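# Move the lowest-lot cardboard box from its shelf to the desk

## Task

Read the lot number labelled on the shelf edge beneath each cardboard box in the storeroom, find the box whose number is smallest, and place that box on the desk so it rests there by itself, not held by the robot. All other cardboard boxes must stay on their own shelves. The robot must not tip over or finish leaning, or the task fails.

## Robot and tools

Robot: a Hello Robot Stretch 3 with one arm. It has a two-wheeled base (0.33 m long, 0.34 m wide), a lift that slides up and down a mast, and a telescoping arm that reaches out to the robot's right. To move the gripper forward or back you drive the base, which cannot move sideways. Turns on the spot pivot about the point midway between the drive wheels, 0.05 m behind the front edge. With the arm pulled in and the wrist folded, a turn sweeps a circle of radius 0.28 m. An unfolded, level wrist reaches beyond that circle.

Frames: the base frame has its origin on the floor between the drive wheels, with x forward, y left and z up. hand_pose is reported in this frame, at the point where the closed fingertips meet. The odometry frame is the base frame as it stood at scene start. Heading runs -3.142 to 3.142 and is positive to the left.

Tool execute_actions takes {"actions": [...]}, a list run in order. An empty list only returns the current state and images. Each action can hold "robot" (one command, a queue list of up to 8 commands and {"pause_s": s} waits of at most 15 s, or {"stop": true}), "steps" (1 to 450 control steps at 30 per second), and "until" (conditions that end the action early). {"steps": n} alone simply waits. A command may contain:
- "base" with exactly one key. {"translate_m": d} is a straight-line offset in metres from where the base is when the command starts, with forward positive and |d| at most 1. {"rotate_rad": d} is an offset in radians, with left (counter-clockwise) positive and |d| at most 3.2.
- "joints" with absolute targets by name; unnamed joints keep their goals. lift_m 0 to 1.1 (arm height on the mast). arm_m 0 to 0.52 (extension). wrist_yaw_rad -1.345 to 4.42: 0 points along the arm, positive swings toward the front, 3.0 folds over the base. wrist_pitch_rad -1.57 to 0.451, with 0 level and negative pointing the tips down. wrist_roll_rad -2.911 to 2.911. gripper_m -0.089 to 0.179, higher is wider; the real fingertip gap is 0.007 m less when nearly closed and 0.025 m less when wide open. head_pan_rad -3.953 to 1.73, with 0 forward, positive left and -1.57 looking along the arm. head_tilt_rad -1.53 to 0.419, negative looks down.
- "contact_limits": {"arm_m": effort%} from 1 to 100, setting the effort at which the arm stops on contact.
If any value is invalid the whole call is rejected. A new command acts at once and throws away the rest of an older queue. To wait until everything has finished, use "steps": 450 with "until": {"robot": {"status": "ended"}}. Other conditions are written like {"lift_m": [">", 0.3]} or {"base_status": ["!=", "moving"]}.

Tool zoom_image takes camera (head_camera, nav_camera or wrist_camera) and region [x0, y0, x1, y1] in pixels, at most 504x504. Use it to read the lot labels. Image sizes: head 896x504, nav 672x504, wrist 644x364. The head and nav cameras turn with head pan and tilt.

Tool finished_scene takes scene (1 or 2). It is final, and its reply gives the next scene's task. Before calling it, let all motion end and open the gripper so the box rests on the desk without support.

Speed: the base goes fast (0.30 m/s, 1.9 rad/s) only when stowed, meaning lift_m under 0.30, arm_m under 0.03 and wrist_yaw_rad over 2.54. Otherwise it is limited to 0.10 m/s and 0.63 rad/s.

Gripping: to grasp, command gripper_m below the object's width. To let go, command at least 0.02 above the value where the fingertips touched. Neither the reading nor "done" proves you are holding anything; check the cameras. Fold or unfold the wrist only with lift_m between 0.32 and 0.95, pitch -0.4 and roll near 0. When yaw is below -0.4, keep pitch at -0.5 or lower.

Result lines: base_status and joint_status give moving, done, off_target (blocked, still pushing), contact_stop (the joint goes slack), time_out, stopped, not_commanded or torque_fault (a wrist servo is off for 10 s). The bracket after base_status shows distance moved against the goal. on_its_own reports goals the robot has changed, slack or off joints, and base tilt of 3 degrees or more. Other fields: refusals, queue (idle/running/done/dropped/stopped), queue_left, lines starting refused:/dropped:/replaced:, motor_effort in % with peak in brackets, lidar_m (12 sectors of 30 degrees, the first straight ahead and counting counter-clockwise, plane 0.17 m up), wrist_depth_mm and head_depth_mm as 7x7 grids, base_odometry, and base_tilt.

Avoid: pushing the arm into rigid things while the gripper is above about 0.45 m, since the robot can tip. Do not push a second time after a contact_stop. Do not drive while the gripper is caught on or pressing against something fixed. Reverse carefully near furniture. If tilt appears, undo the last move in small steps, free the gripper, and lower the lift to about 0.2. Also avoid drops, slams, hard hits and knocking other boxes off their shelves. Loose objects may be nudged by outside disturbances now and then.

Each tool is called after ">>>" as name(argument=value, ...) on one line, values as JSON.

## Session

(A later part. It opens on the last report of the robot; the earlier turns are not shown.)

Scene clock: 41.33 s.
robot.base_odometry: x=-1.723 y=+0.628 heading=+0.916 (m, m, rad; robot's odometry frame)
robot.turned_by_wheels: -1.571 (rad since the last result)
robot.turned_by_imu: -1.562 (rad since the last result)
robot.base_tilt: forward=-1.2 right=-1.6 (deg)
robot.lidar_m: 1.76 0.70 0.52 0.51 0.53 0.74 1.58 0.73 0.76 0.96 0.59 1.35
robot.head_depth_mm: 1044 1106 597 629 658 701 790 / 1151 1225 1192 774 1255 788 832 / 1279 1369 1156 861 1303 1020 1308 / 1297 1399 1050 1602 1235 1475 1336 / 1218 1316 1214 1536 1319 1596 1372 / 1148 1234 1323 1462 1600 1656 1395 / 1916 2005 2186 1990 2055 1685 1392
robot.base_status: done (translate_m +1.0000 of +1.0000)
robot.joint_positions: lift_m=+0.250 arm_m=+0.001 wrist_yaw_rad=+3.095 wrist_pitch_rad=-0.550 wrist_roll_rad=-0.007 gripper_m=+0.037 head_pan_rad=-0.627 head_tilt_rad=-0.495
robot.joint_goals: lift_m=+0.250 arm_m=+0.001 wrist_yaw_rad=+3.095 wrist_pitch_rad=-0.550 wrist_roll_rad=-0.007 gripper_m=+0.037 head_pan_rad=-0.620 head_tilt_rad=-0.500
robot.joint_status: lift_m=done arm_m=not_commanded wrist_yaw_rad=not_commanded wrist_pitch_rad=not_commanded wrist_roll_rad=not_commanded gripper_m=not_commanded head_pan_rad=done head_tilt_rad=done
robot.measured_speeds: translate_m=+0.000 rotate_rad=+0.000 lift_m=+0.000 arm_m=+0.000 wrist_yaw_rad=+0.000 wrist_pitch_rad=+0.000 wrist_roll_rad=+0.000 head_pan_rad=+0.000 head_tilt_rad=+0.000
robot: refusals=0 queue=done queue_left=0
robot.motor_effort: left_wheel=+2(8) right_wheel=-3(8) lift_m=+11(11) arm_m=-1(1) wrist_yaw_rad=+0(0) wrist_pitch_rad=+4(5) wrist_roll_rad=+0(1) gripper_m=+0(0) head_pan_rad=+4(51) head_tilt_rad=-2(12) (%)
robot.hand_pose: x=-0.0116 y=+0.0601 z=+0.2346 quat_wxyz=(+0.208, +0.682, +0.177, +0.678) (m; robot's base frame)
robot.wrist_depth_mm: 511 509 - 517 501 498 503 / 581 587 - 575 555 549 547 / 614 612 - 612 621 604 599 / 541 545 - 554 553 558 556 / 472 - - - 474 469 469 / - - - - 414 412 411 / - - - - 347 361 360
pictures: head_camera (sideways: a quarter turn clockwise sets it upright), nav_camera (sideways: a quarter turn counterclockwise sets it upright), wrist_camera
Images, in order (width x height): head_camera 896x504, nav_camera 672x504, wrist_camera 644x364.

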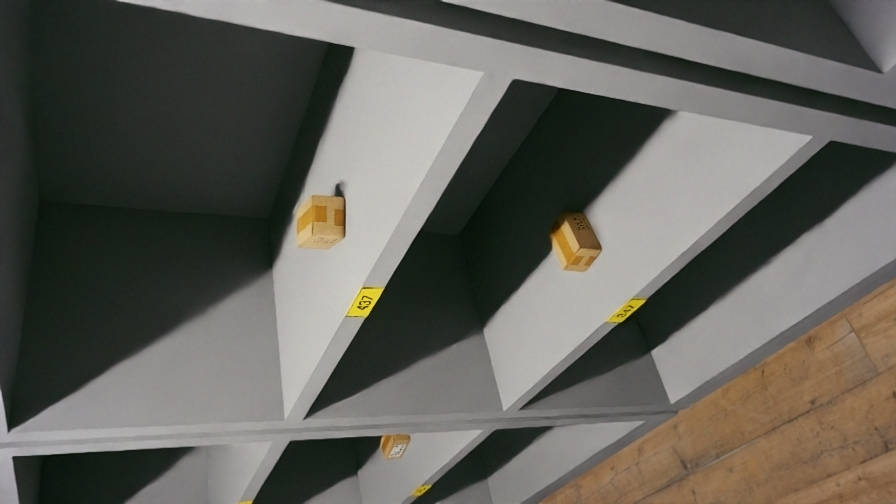

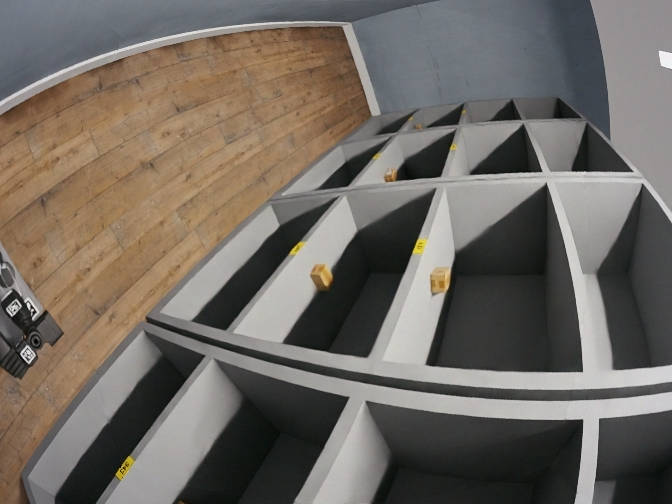

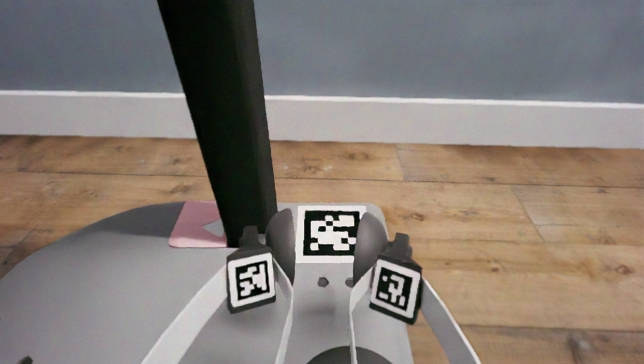

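>>> execute_actions(actions=[{"robot":{"base":{"translate_m":0.9},"joints":{"head_pan_rad":-0.5,"head_tilt_rad":-0.45}},"steps":450,"until":{"robot":{"status":"ended"}}}])

Scene clock: 46.13 s.
robot.base_odometry: x=-1.175 y=+1.342 heading=+0.916 (m, m, rad; robot's odometry frame)
robot.turned_by_wheels: +0.000 (rad since the last result)
robot.turned_by_imu: +0.001 (rad since the last result)
robot.base_tilt: forward=-1.5 right=-1.5 (deg)
robot.lidar_m: 1.67 0.66 0.49 0.48 0.50 0.70 2.12 0.73 0.72 0.99 0.64 1.40
robot.head_depth_mm: 1024 1267 1269 817 1351 786 817 / 1075 1430 1394 913 1391 1068 1276 / 1157 1408 1352 1645 1365 1143 1377 / 1217 1333 1385 1578 1409 1641 1416 / 1219 1307 1399 1531 1651 1712 1450 / 1968 2115 2303 2260 2189 1767 1435 / 1956 2081 2241 2421 2244 1736 1429
robot.base_status: done (translate_m +0.9000 of +0.9000)
robot.joint_positions: lift_m=+0.250 arm_m=+0.001 wrist_yaw_rad=+3.095 wrist_pitch_rad=-0.550 wrist_roll_rad=-0.007 gripper_m=+0.037 head_pan_rad=-0.507 head_tilt_rad=-0.457
robot.joint_goals: lift_m=+0.250 arm_m=+0.001 wrist_yaw_rad=+3.095 wrist_pitch_rad=-0.550 wrist_roll_rad=-0.007 gripper_m=+0.037 head_pan_rad=-0.500 head_tilt_rad=-0.450
robot.joint_status: lift_m=done arm_m=not_commanded wrist_yaw_rad=not_commanded wrist_pitch_rad=not_commanded wrist_roll_rad=not_commanded gripper_m=not_commanded head_pan_rad=done head_tilt_rad=done
robot.measured_speeds: translate_m=+0.000 rotate_rad=+0.000 lift_m=+0.000 arm_m=+0.000 wrist_yaw_rad=+0.000 wrist_pitch_rad=+0.000 wrist_roll_rad=+0.000 head_pan_rad=+0.000 head_tilt_rad=+0.000
robot: refusals=0 queue=done queue_left=0
robot.motor_effort: left_wheel=+1(9) right_wheel=-3(6) lift_m=+11(11) arm_m=-3(2) wrist_yaw_rad=+0(0) wrist_pitch_rad=+5(5) wrist_roll_rad=+0(0) gripper_m=+0(0) head_pan_rad=+3(19) head_tilt_rad=+3(11) (%)
robot.hand_pose: x=-0.0116 y=+0.0601 z=+0.2346 quat_wxyz=(+0.208, +0.682, +0.177, +0.678) (m; robot's base frame)
robot.wrist_depth_mm: 498 492 - 489 483 479 473 / 559 535 - 537 543 530 533 / 603 599 - 584 588 585 578 / 532 544 - 544 543 541 558 / 475 - - - 474 473 471 / - - - - 412 402 407 / - - - - 346 357 357
pictures: head_camera (sideways: a quarter turn clockwise sets it upright), nav_camera (sideways: a quarter turn counterclockwise sets it upright), wrist_camera
Images, in order (width x height): head_camera 896x504, nav_camera 672x504, wrist_camera 644x364.

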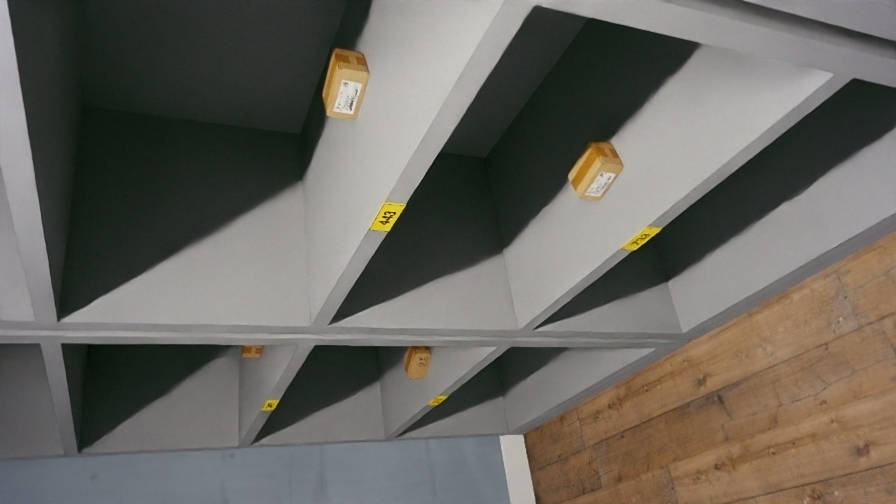

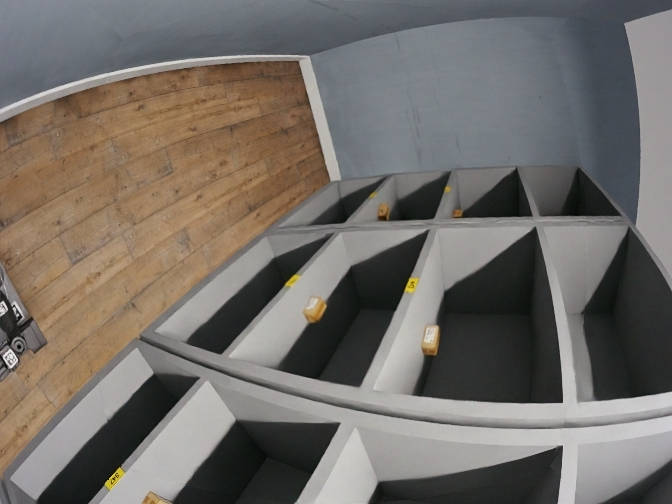

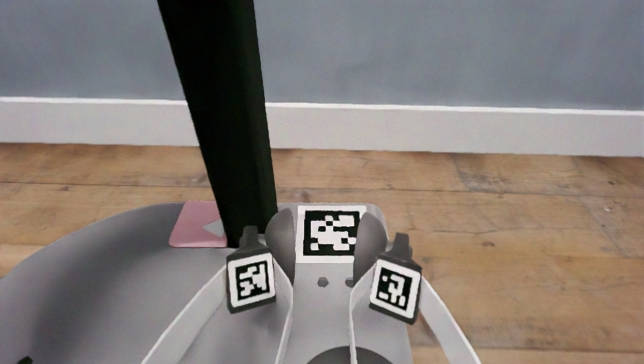

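>>> zoom_image(camera="head_camera", region=[240, 370, 470, 430])

>>> zoom_image(camera="head_camera", region=[590, 200, 690, 270])

Region (240, 370, 470, 430) of head_camera's 896x504 image, scaled by 2.191, with more detail than that image has; it fills the top 131 rows of this view, and the rest is white.

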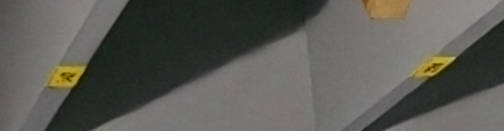

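Region (590, 200, 690, 270) of head_camera's 896x504 image, scaled by 5.040, with more detail than that image has; it fills the top 353 rows of this view, and the rest is white.

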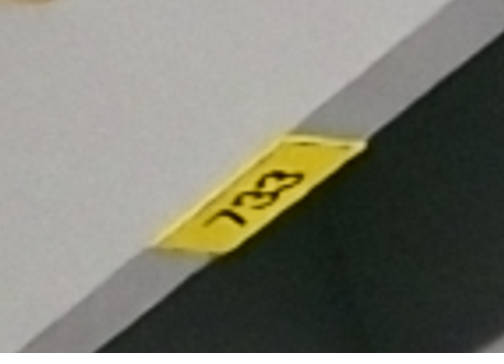

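>>> execute_actions(actions=[{"robot":{"base":{"translate_m":0.7},"joints":{"head_pan_rad":-0.8,"head_tilt_rad":-0.5}},"steps":450,"until":{"robot":{"status":"ended"}}}])

Scene clock: 50.30 s.
robot.base_odometry: x=-0.749 y=+1.898 heading=+0.916 (m, m, rad; robot's odometry frame)
robot.turned_by_wheels: +0.000 (rad since the last result)
robot.turned_by_imu: +0.001 (rad since the last result)
robot.base_tilt: forward=-1.4 right=-1.5 (deg)
robot.lidar_m: 1.58 0.63 0.47 0.46 0.48 0.67 2.02 1.31 0.60 1.01 0.82 0.82
robot.head_depth_mm: 918 1001 1055 743 1192 1035 846 / 823 902 993 737 1234 1029 867 / 744 813 895 813 1129 1014 1273 / 690 741 811 864 985 1042 1236 / 754 799 863 928 1022 1129 1250 / 1521 1626 1181 1730 1318 1588 1389 / 1449 1546 1397 1708 1851 1629 1381
robot.base_status: done (translate_m +0.7000 of +0.7000)
robot.joint_positions: lift_m=+0.250 arm_m=+0.001 wrist_yaw_rad=+3.095 wrist_pitch_rad=-0.550 wrist_roll_rad=-0.007 gripper_m=+0.037 head_pan_rad=-0.793 head_tilt_rad=-0.494
robot.joint_goals: lift_m=+0.250 arm_m=+0.001 wrist_yaw_rad=+3.095 wrist_pitch_rad=-0.550 wrist_roll_rad=-0.007 gripper_m=+0.037 head_pan_rad=-0.800 head_tilt_rad=-0.500
robot.joint_status: lift_m=done arm_m=not_commanded wrist_yaw_rad=not_commanded wrist_pitch_rad=not_commanded wrist_roll_rad=not_commanded gripper_m=not_commanded head_pan_rad=done head_tilt_rad=done
robot.measured_speeds: translate_m=+0.000 rotate_rad=+0.000 lift_m=+0.000 arm_m=+0.000 wrist_yaw_rad=+0.000 wrist_pitch_rad=+0.000 wrist_roll_rad=+0.000 head_pan_rad=+0.000 head_tilt_rad=+0.000
robot: refusals=0 queue=done queue_left=0
robot.motor_effort: left_wheel=+1(8) right_wheel=-3(6) lift_m=+11(11) arm_m=-1(2) wrist_yaw_rad=+0(0) wrist_pitch_rad=+5(5) wrist_roll_rad=+0(0) gripper_m=+0(1) head_pan_rad=-5(31) head_tilt_rad=-2(7) (%)
robot.hand_pose: x=-0.0116 y=+0.0601 z=+0.2346 quat_wxyz=(+0.208, +0.682, +0.177, +0.678) (m; robot's base frame)
robot.wrist_depth_mm: 467 471 - 456 461 452 461 / 526 524 - 515 522 508 510 / 571 581 - 564 568 564 555 / 551 535 - 543 552 555 541 / 473 - - - 472 463 466 / - - - - 414 408 413 / - - - - 351 354 363
pictures: head_camera (sideways: a quarter turn clockwise sets it upright), nav_camera (sideways: a quarter turn counterclockwise sets it upright), wrist_camera
Images, in order (width x height): head_camera 896x504, nav_camera 672x504, wrist_camera 644x364.

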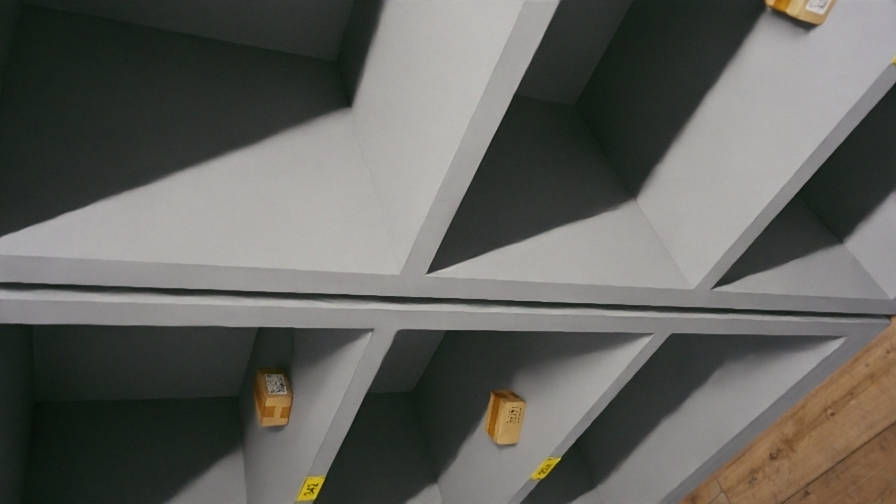

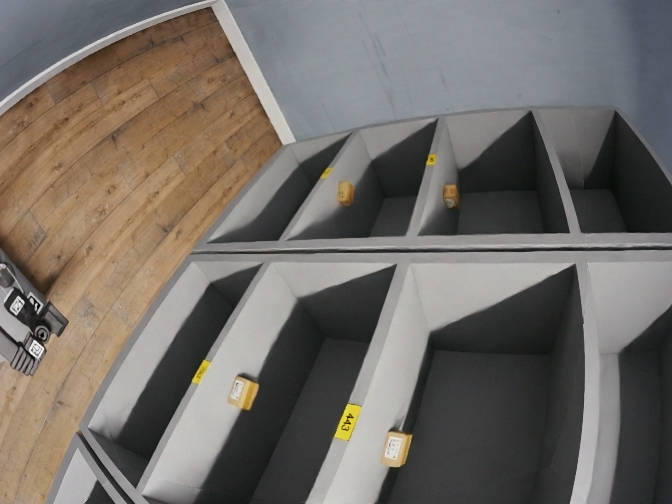

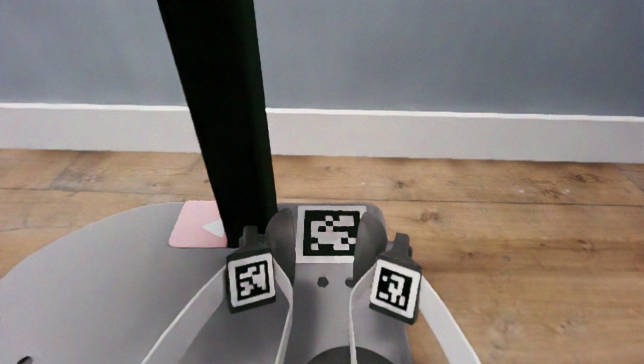

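>>> zoom_image(camera="head_camera", region=[500, 430, 600, 504])

>>> zoom_image(camera="head_camera", region=[270, 450, 350, 504])

Region (500, 430, 600, 504) of head_camera's 896x504 image, scaled by 5.040, with more detail than that image has; it fills the top 373 rows of this view, and the rest is white.

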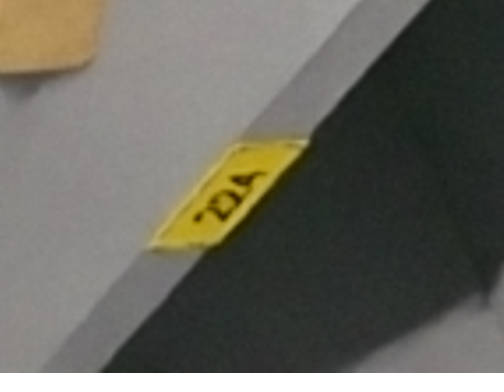

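Region (270, 450, 350, 504) of head_camera's 896x504 image, scaled by 6.300, with more detail than that image has; it fills the top 340 rows of this view, and the rest is white.

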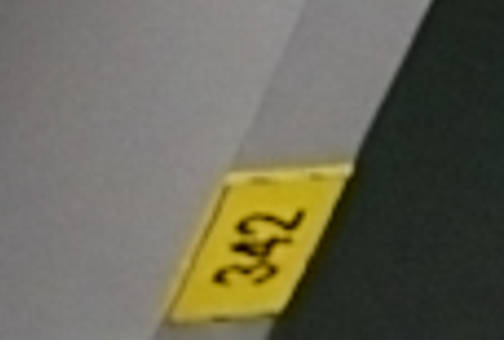

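>>> execute_actions(actions=[{"robot":{"base":{"translate_m":0.7},"joints":{"head_pan_rad":-1.4,"head_tilt_rad":-0.8}},"steps":450,"until":{"robot":{"status":"ended"}}}])

Scene clock: 54.53 s.
robot.base_odometry: x=-0.323 y=+2.453 heading=+0.916 (m, m, rad; robot's odometry frame)
robot.turned_by_wheels: +0.000 (rad since the last result)
robot.turned_by_imu: +0.001 (rad since the last result)
robot.base_tilt: forward=-1.5 right=-1.6 (deg)
robot.lidar_m: 0.88 0.60 0.45 0.44 0.46 0.64 1.93 1.11 1.06 0.57 1.08 0.91
robot.head_depth_mm: 476 543 608 732 952 1288 1190 / 879 704 607 734 867 1275 1196 / 895 730 1149 1122 923 1137 1207 / 904 715 1177 1113 973 1291 1203 / 919 706 1208 1103 992 1279 1196 / 928 695 1229 1094 1377 1303 1183 / 935 685 1251 1023 1371 1295 1180
robot.base_status: done (translate_m +0.7000 of +0.7000)
robot.joint_positions: lift_m=+0.250 arm_m=+0.001 wrist_yaw_rad=+3.095 wrist_pitch_rad=-0.550 wrist_roll_rad=-0.007 gripper_m=+0.037 head_pan_rad=-1.393 head_tilt_rad=-0.790
robot.joint_goals: lift_m=+0.250 arm_m=+0.001 wrist_yaw_rad=+3.095 wrist_pitch_rad=-0.550 wrist_roll_rad=-0.007 gripper_m=+0.037 head_pan_rad=-1.400 head_tilt_rad=-0.800
robot.joint_status: lift_m=done arm_m=not_commanded wrist_yaw_rad=not_commanded wrist_pitch_rad=not_commanded wrist_roll_rad=not_commanded gripper_m=not_commanded head_pan_rad=done head_tilt_rad=done
robot.measured_speeds: translate_m=+0.000 rotate_rad=+0.000 lift_m=+0.000 arm_m=+0.000 wrist_yaw_rad=+0.000 wrist_pitch_rad=+0.000 wrist_roll_rad=+0.000 head_pan_rad=+0.000 head_tilt_rad=+0.000
robot: refusals=0 queue=done queue_left=0
robot.motor_effort: left_wheel=+1(8) right_wheel=-2(6) lift_m=+11(11) arm_m=-1(2) wrist_yaw_rad=+0(0) wrist_pitch_rad=+5(5) wrist_roll_rad=+0(0) gripper_m=+1(0) head_pan_rad=-4(42) head_tilt_rad=-3(24) (%)
robot.hand_pose: x=-0.0116 y=+0.0601 z=+0.2346 quat_wxyz=(+0.208, +0.682, +0.177, +0.678) (m; robot's base frame)
robot.wrist_depth_mm: 453 448 - 449 440 440 439 / 501 501 - 487 492 480 486 / 555 554 - 548 522 533 531 / 539 537 - 546 542 545 565 / 467 - - - 479 471 462 / - - - - 412 404 403 / - - - - 350 360 359
pictures: head_camera (sideways: a quarter turn clockwise sets it upright), nav_camera (sideways: a quarter turn counterclockwise sets it upright), wrist_camera
Images, in order (width x height): head_camera 896x504, nav_camera 672x504, wrist_camera 644x364.

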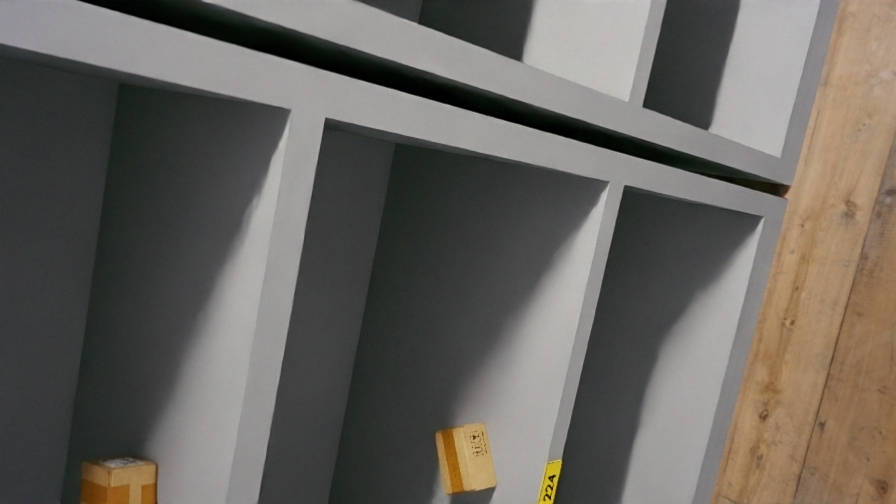

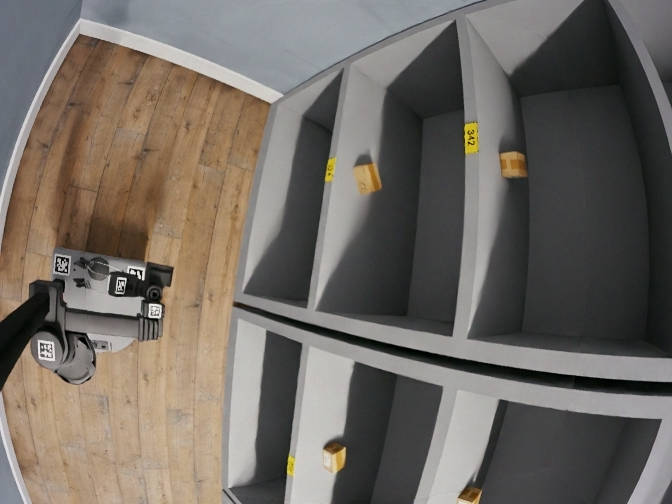

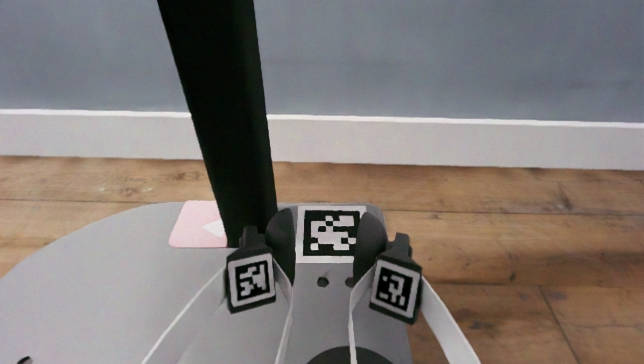

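>>> execute_actions(actions=[{"robot":[{"base":{"translate_m":0.45},"joints":{"lift_m":0.55,"wrist_pitch_rad":-0.4,"wrist_roll_rad":0,"head_pan_rad":-1.57,"head_tilt_rad":-0.85}},{"joints":{"wrist_yaw_rad":0.0,"gripper_m":0.17}}],"steps":450,"until":{"robot":{"status":"ended"}}}])

Scene clock: 62.87 s.
robot.base_odometry: x=-0.049 y=+2.810 heading=+0.916 (m, m, rad; robot's odometry frame)
robot.turned_by_wheels: +0.000 (rad since the last result)
robot.turned_by_imu: +0.002 (rad since the last result)
robot.base_tilt: forward=-1.4 right=-1.6 (deg)
robot.lidar_m: 0.43 0.46 0.44 0.42 0.44 0.62 1.87 1.44 0.74 1.04 0.60 0.45
robot.head_depth_mm: 880 664 1192 1084 981 1290 1204 / 871 656 1205 1074 977 1304 1196 / 876 648 1186 1066 1369 1288 1210 / 875 636 1192 1050 1356 1291 - / 860 629 1196 1045 1349 1281 1173 / 846 622 1177 1034 1362 1273 1171 / 830 637 1159 1029 1245 1280 1158
robot.base_status: done (translate_m +0.4500 of +0.4500)
robot.joint_positions: lift_m=+0.550 arm_m=+0.001 wrist_yaw_rad=+0.002 wrist_pitch_rad=-0.421 wrist_roll_rad=-0.005 gripper_m=+0.170 head_pan_rad=-1.563 head_tilt_rad=-0.839
robot.joint_goals: lift_m=+0.550 arm_m=+0.001 wrist_yaw_rad=+0.000 wrist_pitch_rad=-0.400 wrist_roll_rad=+0.000 gripper_m=+0.170 head_pan_rad=-1.570 head_tilt_rad=-0.850
robot.joint_status: lift_m=done arm_m=not_commanded wrist_yaw_rad=done wrist_pitch_rad=done wrist_roll_rad=done gripper_m=done head_pan_rad=done head_tilt_rad=done
robot.measured_speeds: translate_m=+0.000 rotate_rad=+0.000 lift_m=+0.000 arm_m=+0.000 wrist_yaw_rad=+0.000 wrist_pitch_rad=+0.000 wrist_roll_rad=+0.000 head_pan_rad=+0.000 head_tilt_rad=+0.000
robot: refusals=0 queue=done queue_left=0
robot.motor_effort: left_wheel=+1(9) right_wheel=-2(8) lift_m=+25(23) arm_m=-2(2) wrist_yaw_rad=-2(2) wrist_pitch_rad=+7(8) wrist_roll_rad=+3(5) gripper_m=+0(85) head_pan_rad=-4(22) head_tilt_rad=-4(9) (%)
robot.hand_pose: x=-0.0211 y=-0.3695 z=+0.5615 quat_wxyz=(+0.694, +0.149, -0.689, -0.147) (m; robot's base frame)
robot.wrist_depth_mm: 436 607 710 702 684 686 548 / 424 478 486 416 460 508 496 / 388 382 378 374 362 361 355 / 460 645 938 932 926 831 524 / 486 761 835 856 856 833 516 / 483 688 717 712 721 727 501 / 563 653 658 647 623 605 542
pictures: head_camera (sideways: a quarter turn clockwise sets it upright), nav_camera (sideways: a quarter turn counterclockwise sets it upright), wrist_camera
Images, in order (width x height): head_camera 896x504, nav_camera 672x504, wrist_camera 644x364.

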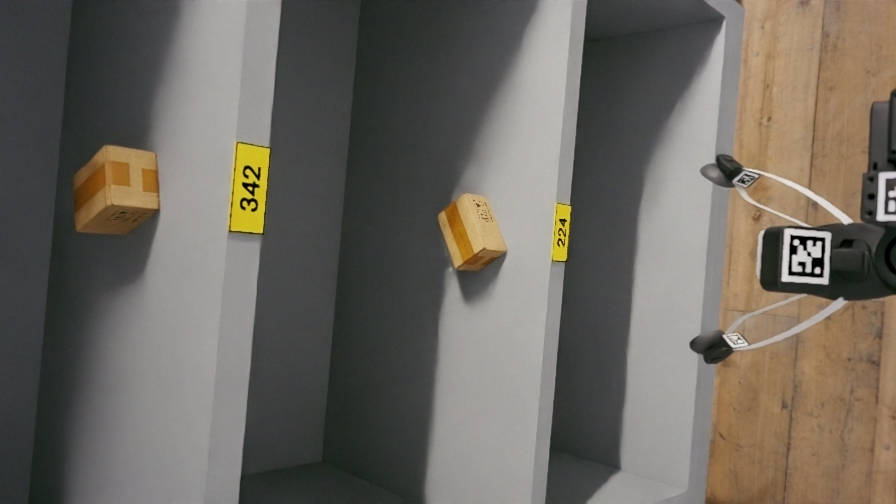

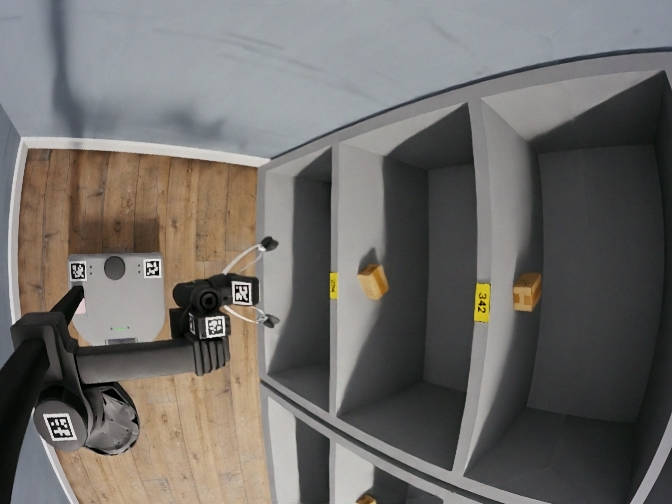

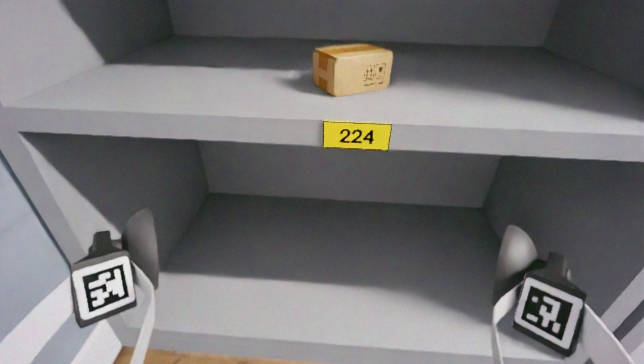

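>>> execute_actions(actions=[{"robot":{"base":{"translate_m":-0.13},"joints":{"wrist_yaw_rad":0.47,"wrist_pitch_rad":-0.3,"lift_m":0.56,"arm_m":0.12}},"steps":450,"until":{"robot":{"status":"ended"}}}])

Scene clock: 65.90 s.
robot.base_odometry: x=-0.129 y=+2.707 heading=+0.916 (m, m, rad; robot's odometry frame)
robot.turned_by_wheels: +0.000 (rad since the last result)
robot.turned_by_imu: +0.001 (rad since the last result)
robot.base_tilt: forward=-1.2 right=-1.6 (deg)
robot.lidar_m: 0.56 0.59 0.44 0.43 0.45 0.63 1.89 1.39 0.67 1.04 0.78 0.58
robot.head_depth_mm: 878 667 1109 1027 963 1193 1206 / 870 657 1190 1074 972 1291 1206 / 875 648 1189 1064 1355 1318 1163 / 877 637 1185 1056 1163 1306 1163 / 855 630 1193 983 1342 1277 1172 / 847 621 1184 1039 1356 1279 1167 / 831 635 1181 1033 1347 1270 1165
robot.base_status: done (translate_m -0.1300 of -0.1300)
robot.joint_positions: lift_m=+0.560 arm_m=+0.120 wrist_yaw_rad=+0.469 wrist_pitch_rad=-0.323 wrist_roll_rad=-0.005 gripper_m=+0.170 head_pan_rad=-1.563 head_tilt_rad=-0.839
robot.joint_goals: lift_m=+0.560 arm_m=+0.120 wrist_yaw_rad=+0.470 wrist_pitch_rad=-0.300 wrist_roll_rad=+0.000 gripper_m=+0.170 head_pan_rad=-1.570 head_tilt_rad=-0.850
robot.joint_status: lift_m=done arm_m=done wrist_yaw_rad=done wrist_pitch_rad=done wrist_roll_rad=done gripper_m=done head_pan_rad=done head_tilt_rad=done
robot.measured_speeds: translate_m=+0.000 rotate_rad=+0.000 lift_m=+0.000 arm_m=+0.000 wrist_yaw_rad=+0.000 wrist_pitch_rad=+0.000 wrist_roll_rad=+0.000 head_pan_rad=+0.000 head_tilt_rad=+0.000
robot: refusals=0 queue=done queue_left=0
robot.motor_effort: left_wheel=+1(2) right_wheel=-2(7) lift_m=+25(27) arm_m=+3(5) wrist_yaw_rad=+1(4) wrist_pitch_rad=+8(8) wrist_roll_rad=+3(3) gripper_m=+0(1) head_pan_rad=-4(4) head_tilt_rad=-4(3) (%)
robot.hand_pose: x=+0.0848 y=-0.4746 z=+0.5941 quat_wxyz=(+0.707, +0.273, -0.650, +0.052) (m; robot's base frame)
robot.wrist_depth_mm: 397 447 599 686 615 540 482 / 424 465 608 715 652 570 509 / 440 467 480 487 354 502 511 / 448 518 381 346 330 351 361 / 481 576 740 925 280 283 275 / 462 649 737 802 797 255 221 / 524 641 685 674 670 664 214
pictures: head_camera (sideways: a quarter turn clockwise sets it upright), nav_camera (sideways: a quarter turn counterclockwise sets it upright), wrist_camera
Images, in order (width x height): head_camera 896x504, nav_camera 672x504, wrist_camera 644x364.

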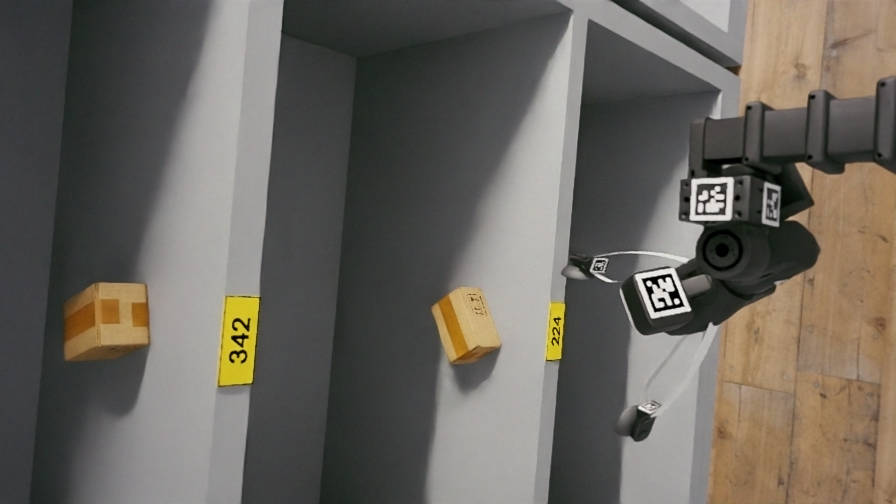

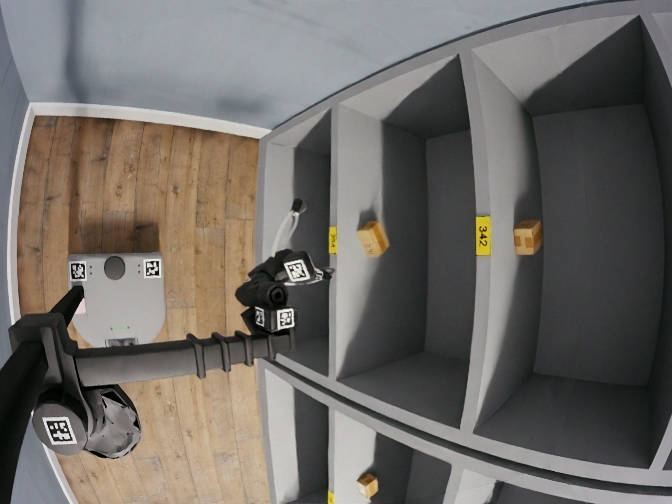

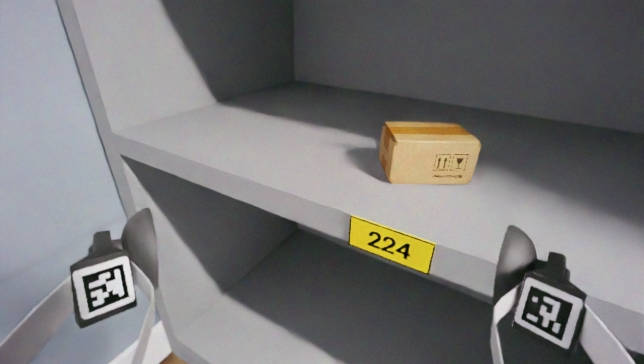

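>>> execute_actions(actions=[{"robot":[{"base":{"translate_m":-0.059},"joints":{"lift_m":0.535}},{"joints":{"arm_m":0.245}}],"steps":450,"until":{"robot":{"status":"ended"}}}])

Scene clock: 70.67 s.
robot.base_odometry: x=-0.164 y=+2.660 heading=+0.916 (m, m, rad; robot's odometry frame)
robot.turned_by_wheels: +0.000 (rad since the last result)
robot.turned_by_imu: +0.001 (rad since the last result)
robot.base_tilt: forward=-1.3 right=-1.8 (deg)
robot.lidar_m: 0.62 0.59 0.44 0.43 0.45 0.63 1.91 1.34 0.64 1.03 0.82 0.64
robot.head_depth_mm: 876 666 910 882 950 1284 1202 / 867 657 1166 1075 970 1233 1217 / 872 646 1185 1071 944 1273 1186 / 874 637 1185 1058 954 1274 1182 / 863 629 1187 1023 1344 1281 1174 / 762 621 1185 1008 1358 1269 1162 / 828 634 1183 1024 1359 1277 1157
robot.base_status: done (translate_m -0.0590 of -0.0590)
robot.joint_positions: lift_m=+0.535 arm_m=+0.245 wrist_yaw_rad=+0.469 wrist_pitch_rad=-0.322 wrist_roll_rad=-0.005 gripper_m=+0.170 head_pan_rad=-1.563 head_tilt_rad=-0.839
robot.joint_goals: lift_m=+0.535 arm_m=+0.245 wrist_yaw_rad=+0.470 wrist_pitch_rad=-0.300 wrist_roll_rad=+0.000 gripper_m=+0.170 head_pan_rad=-1.570 head_tilt_rad=-0.850
robot.joint_status: lift_m=done arm_m=done wrist_yaw_rad=done wrist_pitch_rad=done wrist_roll_rad=done gripper_m=done head_pan_rad=done head_tilt_rad=done
robot.measured_speeds: translate_m=+0.000 rotate_rad=+0.000 lift_m=+0.000 arm_m=+0.000 wrist_yaw_rad=+0.000 wrist_pitch_rad=+0.000 wrist_roll_rad=+0.000 head_pan_rad=+0.000 head_tilt_rad=+0.000
robot: refusals=0 queue=done queue_left=0
robot.motor_effort: left_wheel=+1(3) right_wheel=-2(7) lift_m=+11(27) arm_m=+3(4) wrist_yaw_rad=+2(1) wrist_pitch_rad=+7(8) wrist_roll_rad=+3(3) gripper_m=+1(0) head_pan_rad=-4(4) head_tilt_rad=-4(4) (%)
robot.hand_pose: x=+0.0849 y=-0.5996 z=+0.5702 quat_wxyz=(+0.707, +0.272, -0.650, +0.052) (m; robot's base frame)
robot.wrist_depth_mm: 405 507 625 575 490 440 391 / 422 523 613 599 534 467 418 / 397 396 410 271 422 434 415 / 312 288 292 251 296 300 308 / 473 245 226 227 229 244 236 / 497 687 201 184 188 187 192 / 574 630 662 172 158 153 160
pictures: head_camera (sideways: a quarter turn clockwise sets it upright), nav_camera (sideways: a quarter turn counterclockwise sets it upright), wrist_camera
Images, in order (width x height): head_camera 896x504, nav_camera 672x504, wrist_camera 644x364.

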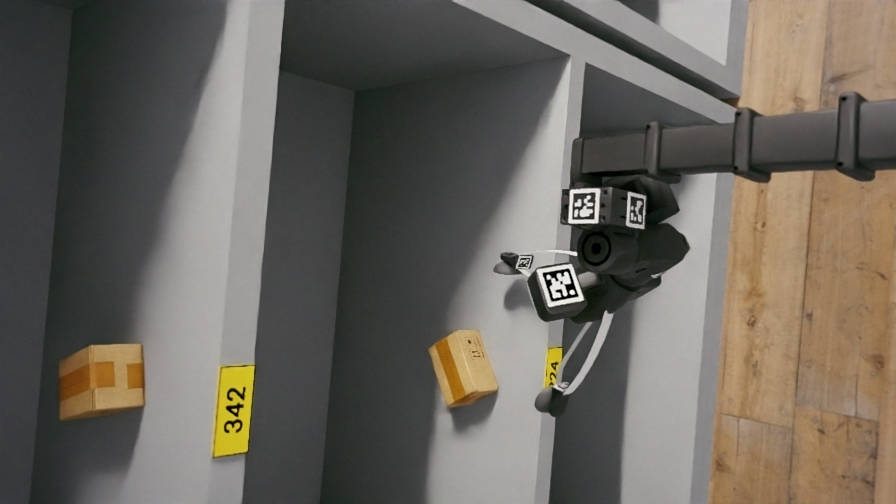

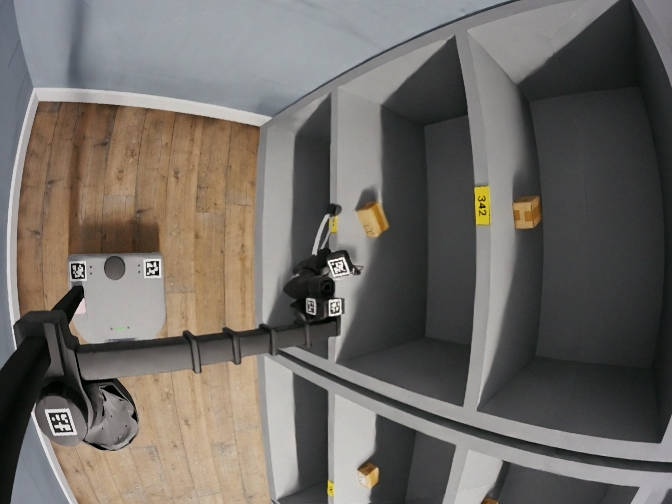

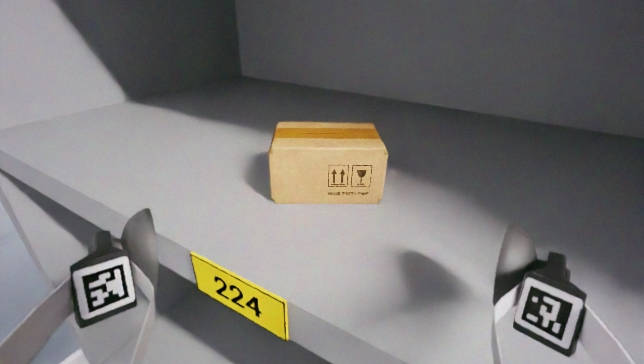

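>>> execute_actions(actions=[{"robot":[{"joints":{"lift_m":0.522}},{"base":{"translate_m":0.025},"joints":{"arm_m":0.294}},{"base":{"translate_m":0.022},"joints":{"arm_m":0.338}}],"steps":450,"until":{"robot":{"status":"ended"}}}])

Scene clock: 74.17 s.
robot.base_odometry: x=-0.136 y=+2.698 heading=+0.916 (m, m, rad; robot's odometry frame)
robot.turned_by_wheels: +0.000 (rad since the last result)
robot.turned_by_imu: +0.001 (rad since the last result)
robot.base_tilt: forward=-1.6 right=-1.6 (deg)
robot.lidar_m: 0.58 0.59 0.44 0.43 0.45 0.63 1.90 1.38 0.66 1.03 0.79 0.59
robot.head_depth_mm: 877 666 1063 1022 959 1238 1202 / 871 656 1189 1075 972 1277 1201 / 877 648 1189 1070 - 1289 1184 / 878 638 1180 1079 1392 1282 1185 / 820 628 1187 1053 1377 1280 1176 / 840 619 1188 1037 1367 1274 1164 / 830 637 1181 1027 1353 1278 1157
robot.base_status: done (translate_m +0.0220 of +0.0220)
robot.joint_positions: lift_m=+0.522 arm_m=+0.338 wrist_yaw_rad=+0.469 wrist_pitch_rad=-0.322 wrist_roll_rad=-0.005 gripper_m=+0.170 head_pan_rad=-1.563 head_tilt_rad=-0.839
robot.joint_goals: lift_m=+0.522 arm_m=+0.338 wrist_yaw_rad=+0.470 wrist_pitch_rad=-0.300 wrist_roll_rad=+0.000 gripper_m=+0.170 head_pan_rad=-1.570 head_tilt_rad=-0.850
robot.joint_status: lift_m=done arm_m=done wrist_yaw_rad=done wrist_pitch_rad=done wrist_roll_rad=done gripper_m=done head_pan_rad=done head_tilt_rad=done
robot.measured_speeds: translate_m=+0.000 rotate_rad=+0.000 lift_m=+0.000 arm_m=+0.000 wrist_yaw_rad=+0.000 wrist_pitch_rad=+0.000 wrist_roll_rad=+0.000 head_pan_rad=+0.000 head_tilt_rad=+0.000
robot: refusals=0 queue=done queue_left=0
robot.motor_effort: left_wheel=+1(5) right_wheel=-2(4) lift_m=+11(12) arm_m=+3(4) wrist_yaw_rad=+1(1) wrist_pitch_rad=+7(7) wrist_roll_rad=+3(3) gripper_m=+1(0) head_pan_rad=-5(5) head_tilt_rad=-4(4) (%)
robot.hand_pose: x=+0.0849 y=-0.6926 z=+0.5572 quat_wxyz=(+0.707, +0.272, -0.650, +0.052) (m; robot's base frame)
robot.wrist_depth_mm: 375 457 551 485 421 363 329 / 389 475 554 502 445 390 341 / 361 369 368 380 384 388 357 / 258 259 236 163 257 273 276 / 201 211 151 146 153 218 212 / - 163 161 158 162 170 172 / 137 140 141 142 143 141 145
pictures: head_camera (sideways: a quarter turn clockwise sets it upright), nav_camera (sideways: a quarter turn counterclockwise sets it upright), wrist_camera
Images, in order (width x height): head_camera 896x504, nav_camera 672x504, wrist_camera 644x364.

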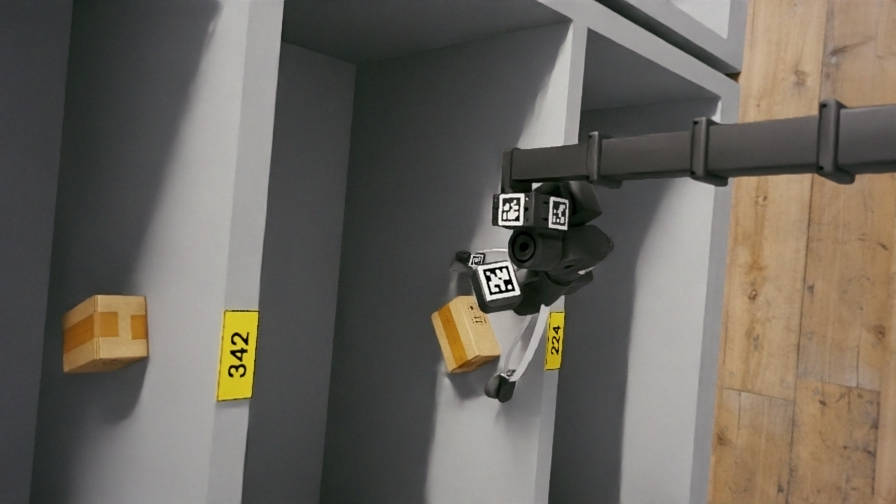

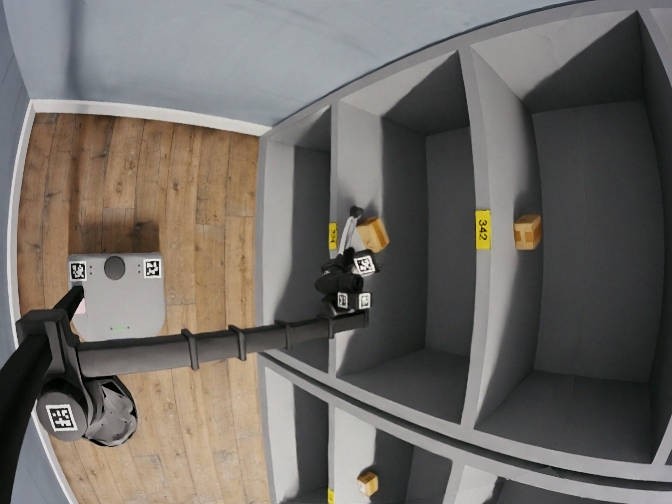

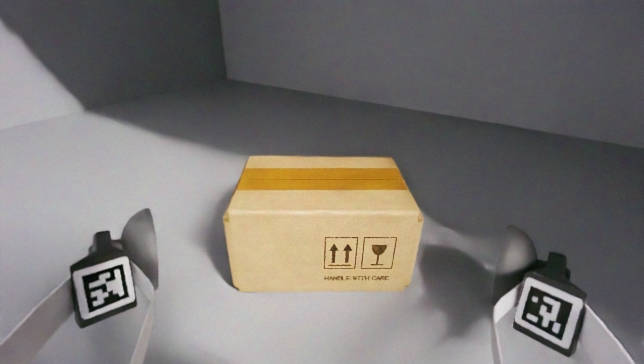

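>>> execute_actions(actions=[{"robot":[{"base":{"translate_m":0.018},"joints":{"arm_m":0.374}}],"steps":450,"until":{"robot":{"status":"ended"}}}])

Scene clock: 76.77 s.
robot.base_odometry: x=-0.125 y=+2.712 heading=+0.916 (m, m, rad; robot's odometry frame)
robot.turned_by_wheels: +0.000 (rad since the last result)
robot.turned_by_imu: +0.001 (rad since the last result)
robot.base_tilt: forward=-1.3 right=-1.6 (deg)
robot.lidar_m: 0.56 0.58 0.44 0.43 0.45 0.63 1.89 1.40 0.67 1.04 0.77 0.58
robot.head_depth_mm: 877 664 1121 1035 975 1196 1208 / 869 655 1193 1075 971 1283 1197 / 876 647 1185 1091 - 1285 1180 / 876 635 1187 1098 1392 1289 1180 / 857 627 1193 1073 1363 1282 1174 / 846 622 1188 1040 1372 1270 1167 / 827 634 1186 1029 1364 1275 1161
robot.base_status: done (translate_m +0.0180 of +0.0180)
robot.joint_positions: lift_m=+0.522 arm_m=+0.374 wrist_yaw_rad=+0.469 wrist_pitch_rad=-0.322 wrist_roll_rad=-0.005 gripper_m=+0.170 head_pan_rad=-1.563 head_tilt_rad=-0.839
robot.joint_goals: lift_m=+0.522 arm_m=+0.374 wrist_yaw_rad=+0.470 wrist_pitch_rad=-0.300 wrist_roll_rad=+0.000 gripper_m=+0.170 head_pan_rad=-1.570 head_tilt_rad=-0.850
robot.joint_status: lift_m=done arm_m=done wrist_yaw_rad=done wrist_pitch_rad=done wrist_roll_rad=done gripper_m=done head_pan_rad=done head_tilt_rad=done
robot.measured_speeds: translate_m=+0.000 rotate_rad=+0.000 lift_m=+0.000 arm_m=+0.000 wrist_yaw_rad=+0.000 wrist_pitch_rad=+0.000 wrist_roll_rad=+0.000 head_pan_rad=+0.000 head_tilt_rad=+0.000
robot: refusals=0 queue=done queue_left=0
robot.motor_effort: left_wheel=+1(5) right_wheel=-3(5) lift_m=+11(11) arm_m=+3(4) wrist_yaw_rad=+1(1) wrist_pitch_rad=+7(7) wrist_roll_rad=+3(3) gripper_m=+0(0) head_pan_rad=-4(4) head_tilt_rad=-4(4) (%)
robot.hand_pose: x=+0.0849 y=-0.7286 z=+0.5572 quat_wxyz=(+0.707, +0.272, -0.650, +0.052) (m; robot's base frame)
robot.wrist_depth_mm: 361 433 518 444 392 343 308 / 373 448 527 474 406 360 316 / 361 363 370 378 390 363 336 / 258 261 263 266 269 273 278 / 200 211 131 127 134 221 211 / - 164 107 109 110 170 172 / 136 141 118 119 122 139 144
pictures: head_camera (sideways: a quarter turn clockwise sets it upright), nav_camera (sideways: a quarter turn counterclockwise sets it upright), wrist_camera
Images, in order (width x height): head_camera 896x504, nav_camera 672x504, wrist_camera 644x364.

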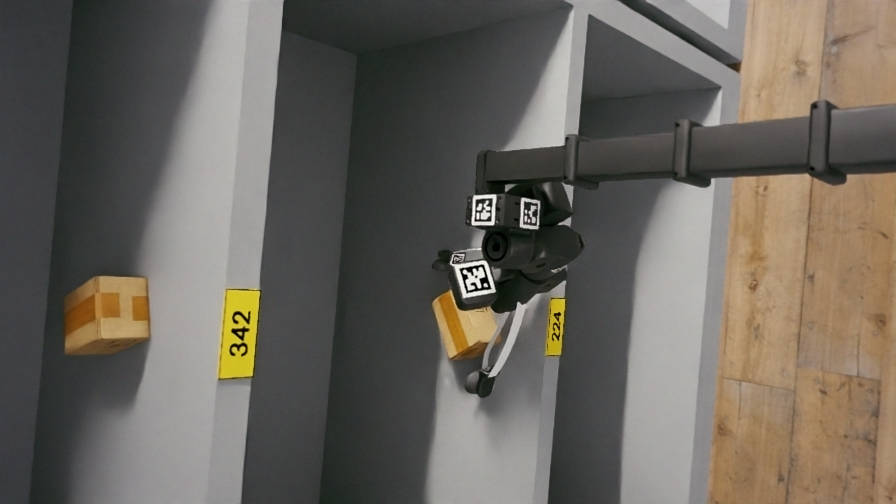

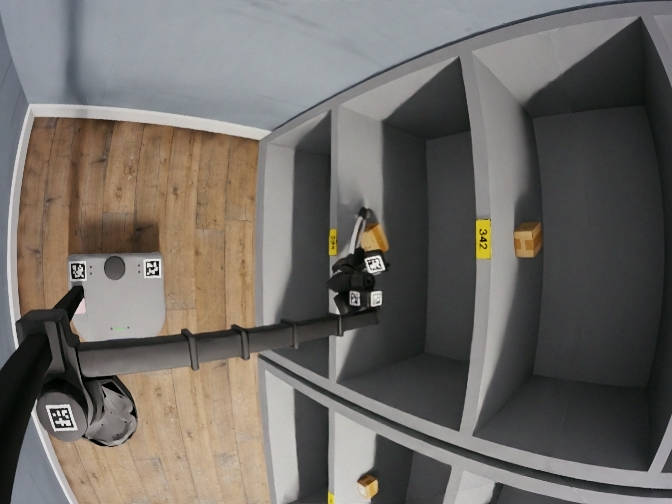

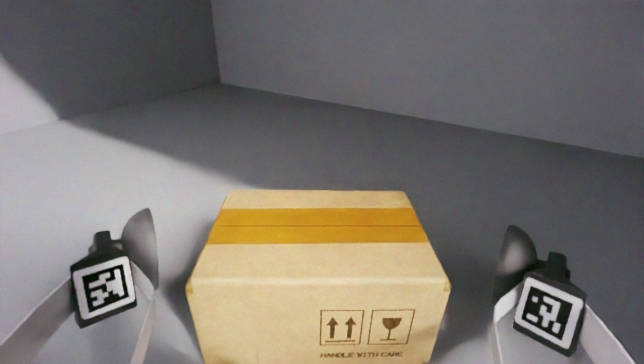

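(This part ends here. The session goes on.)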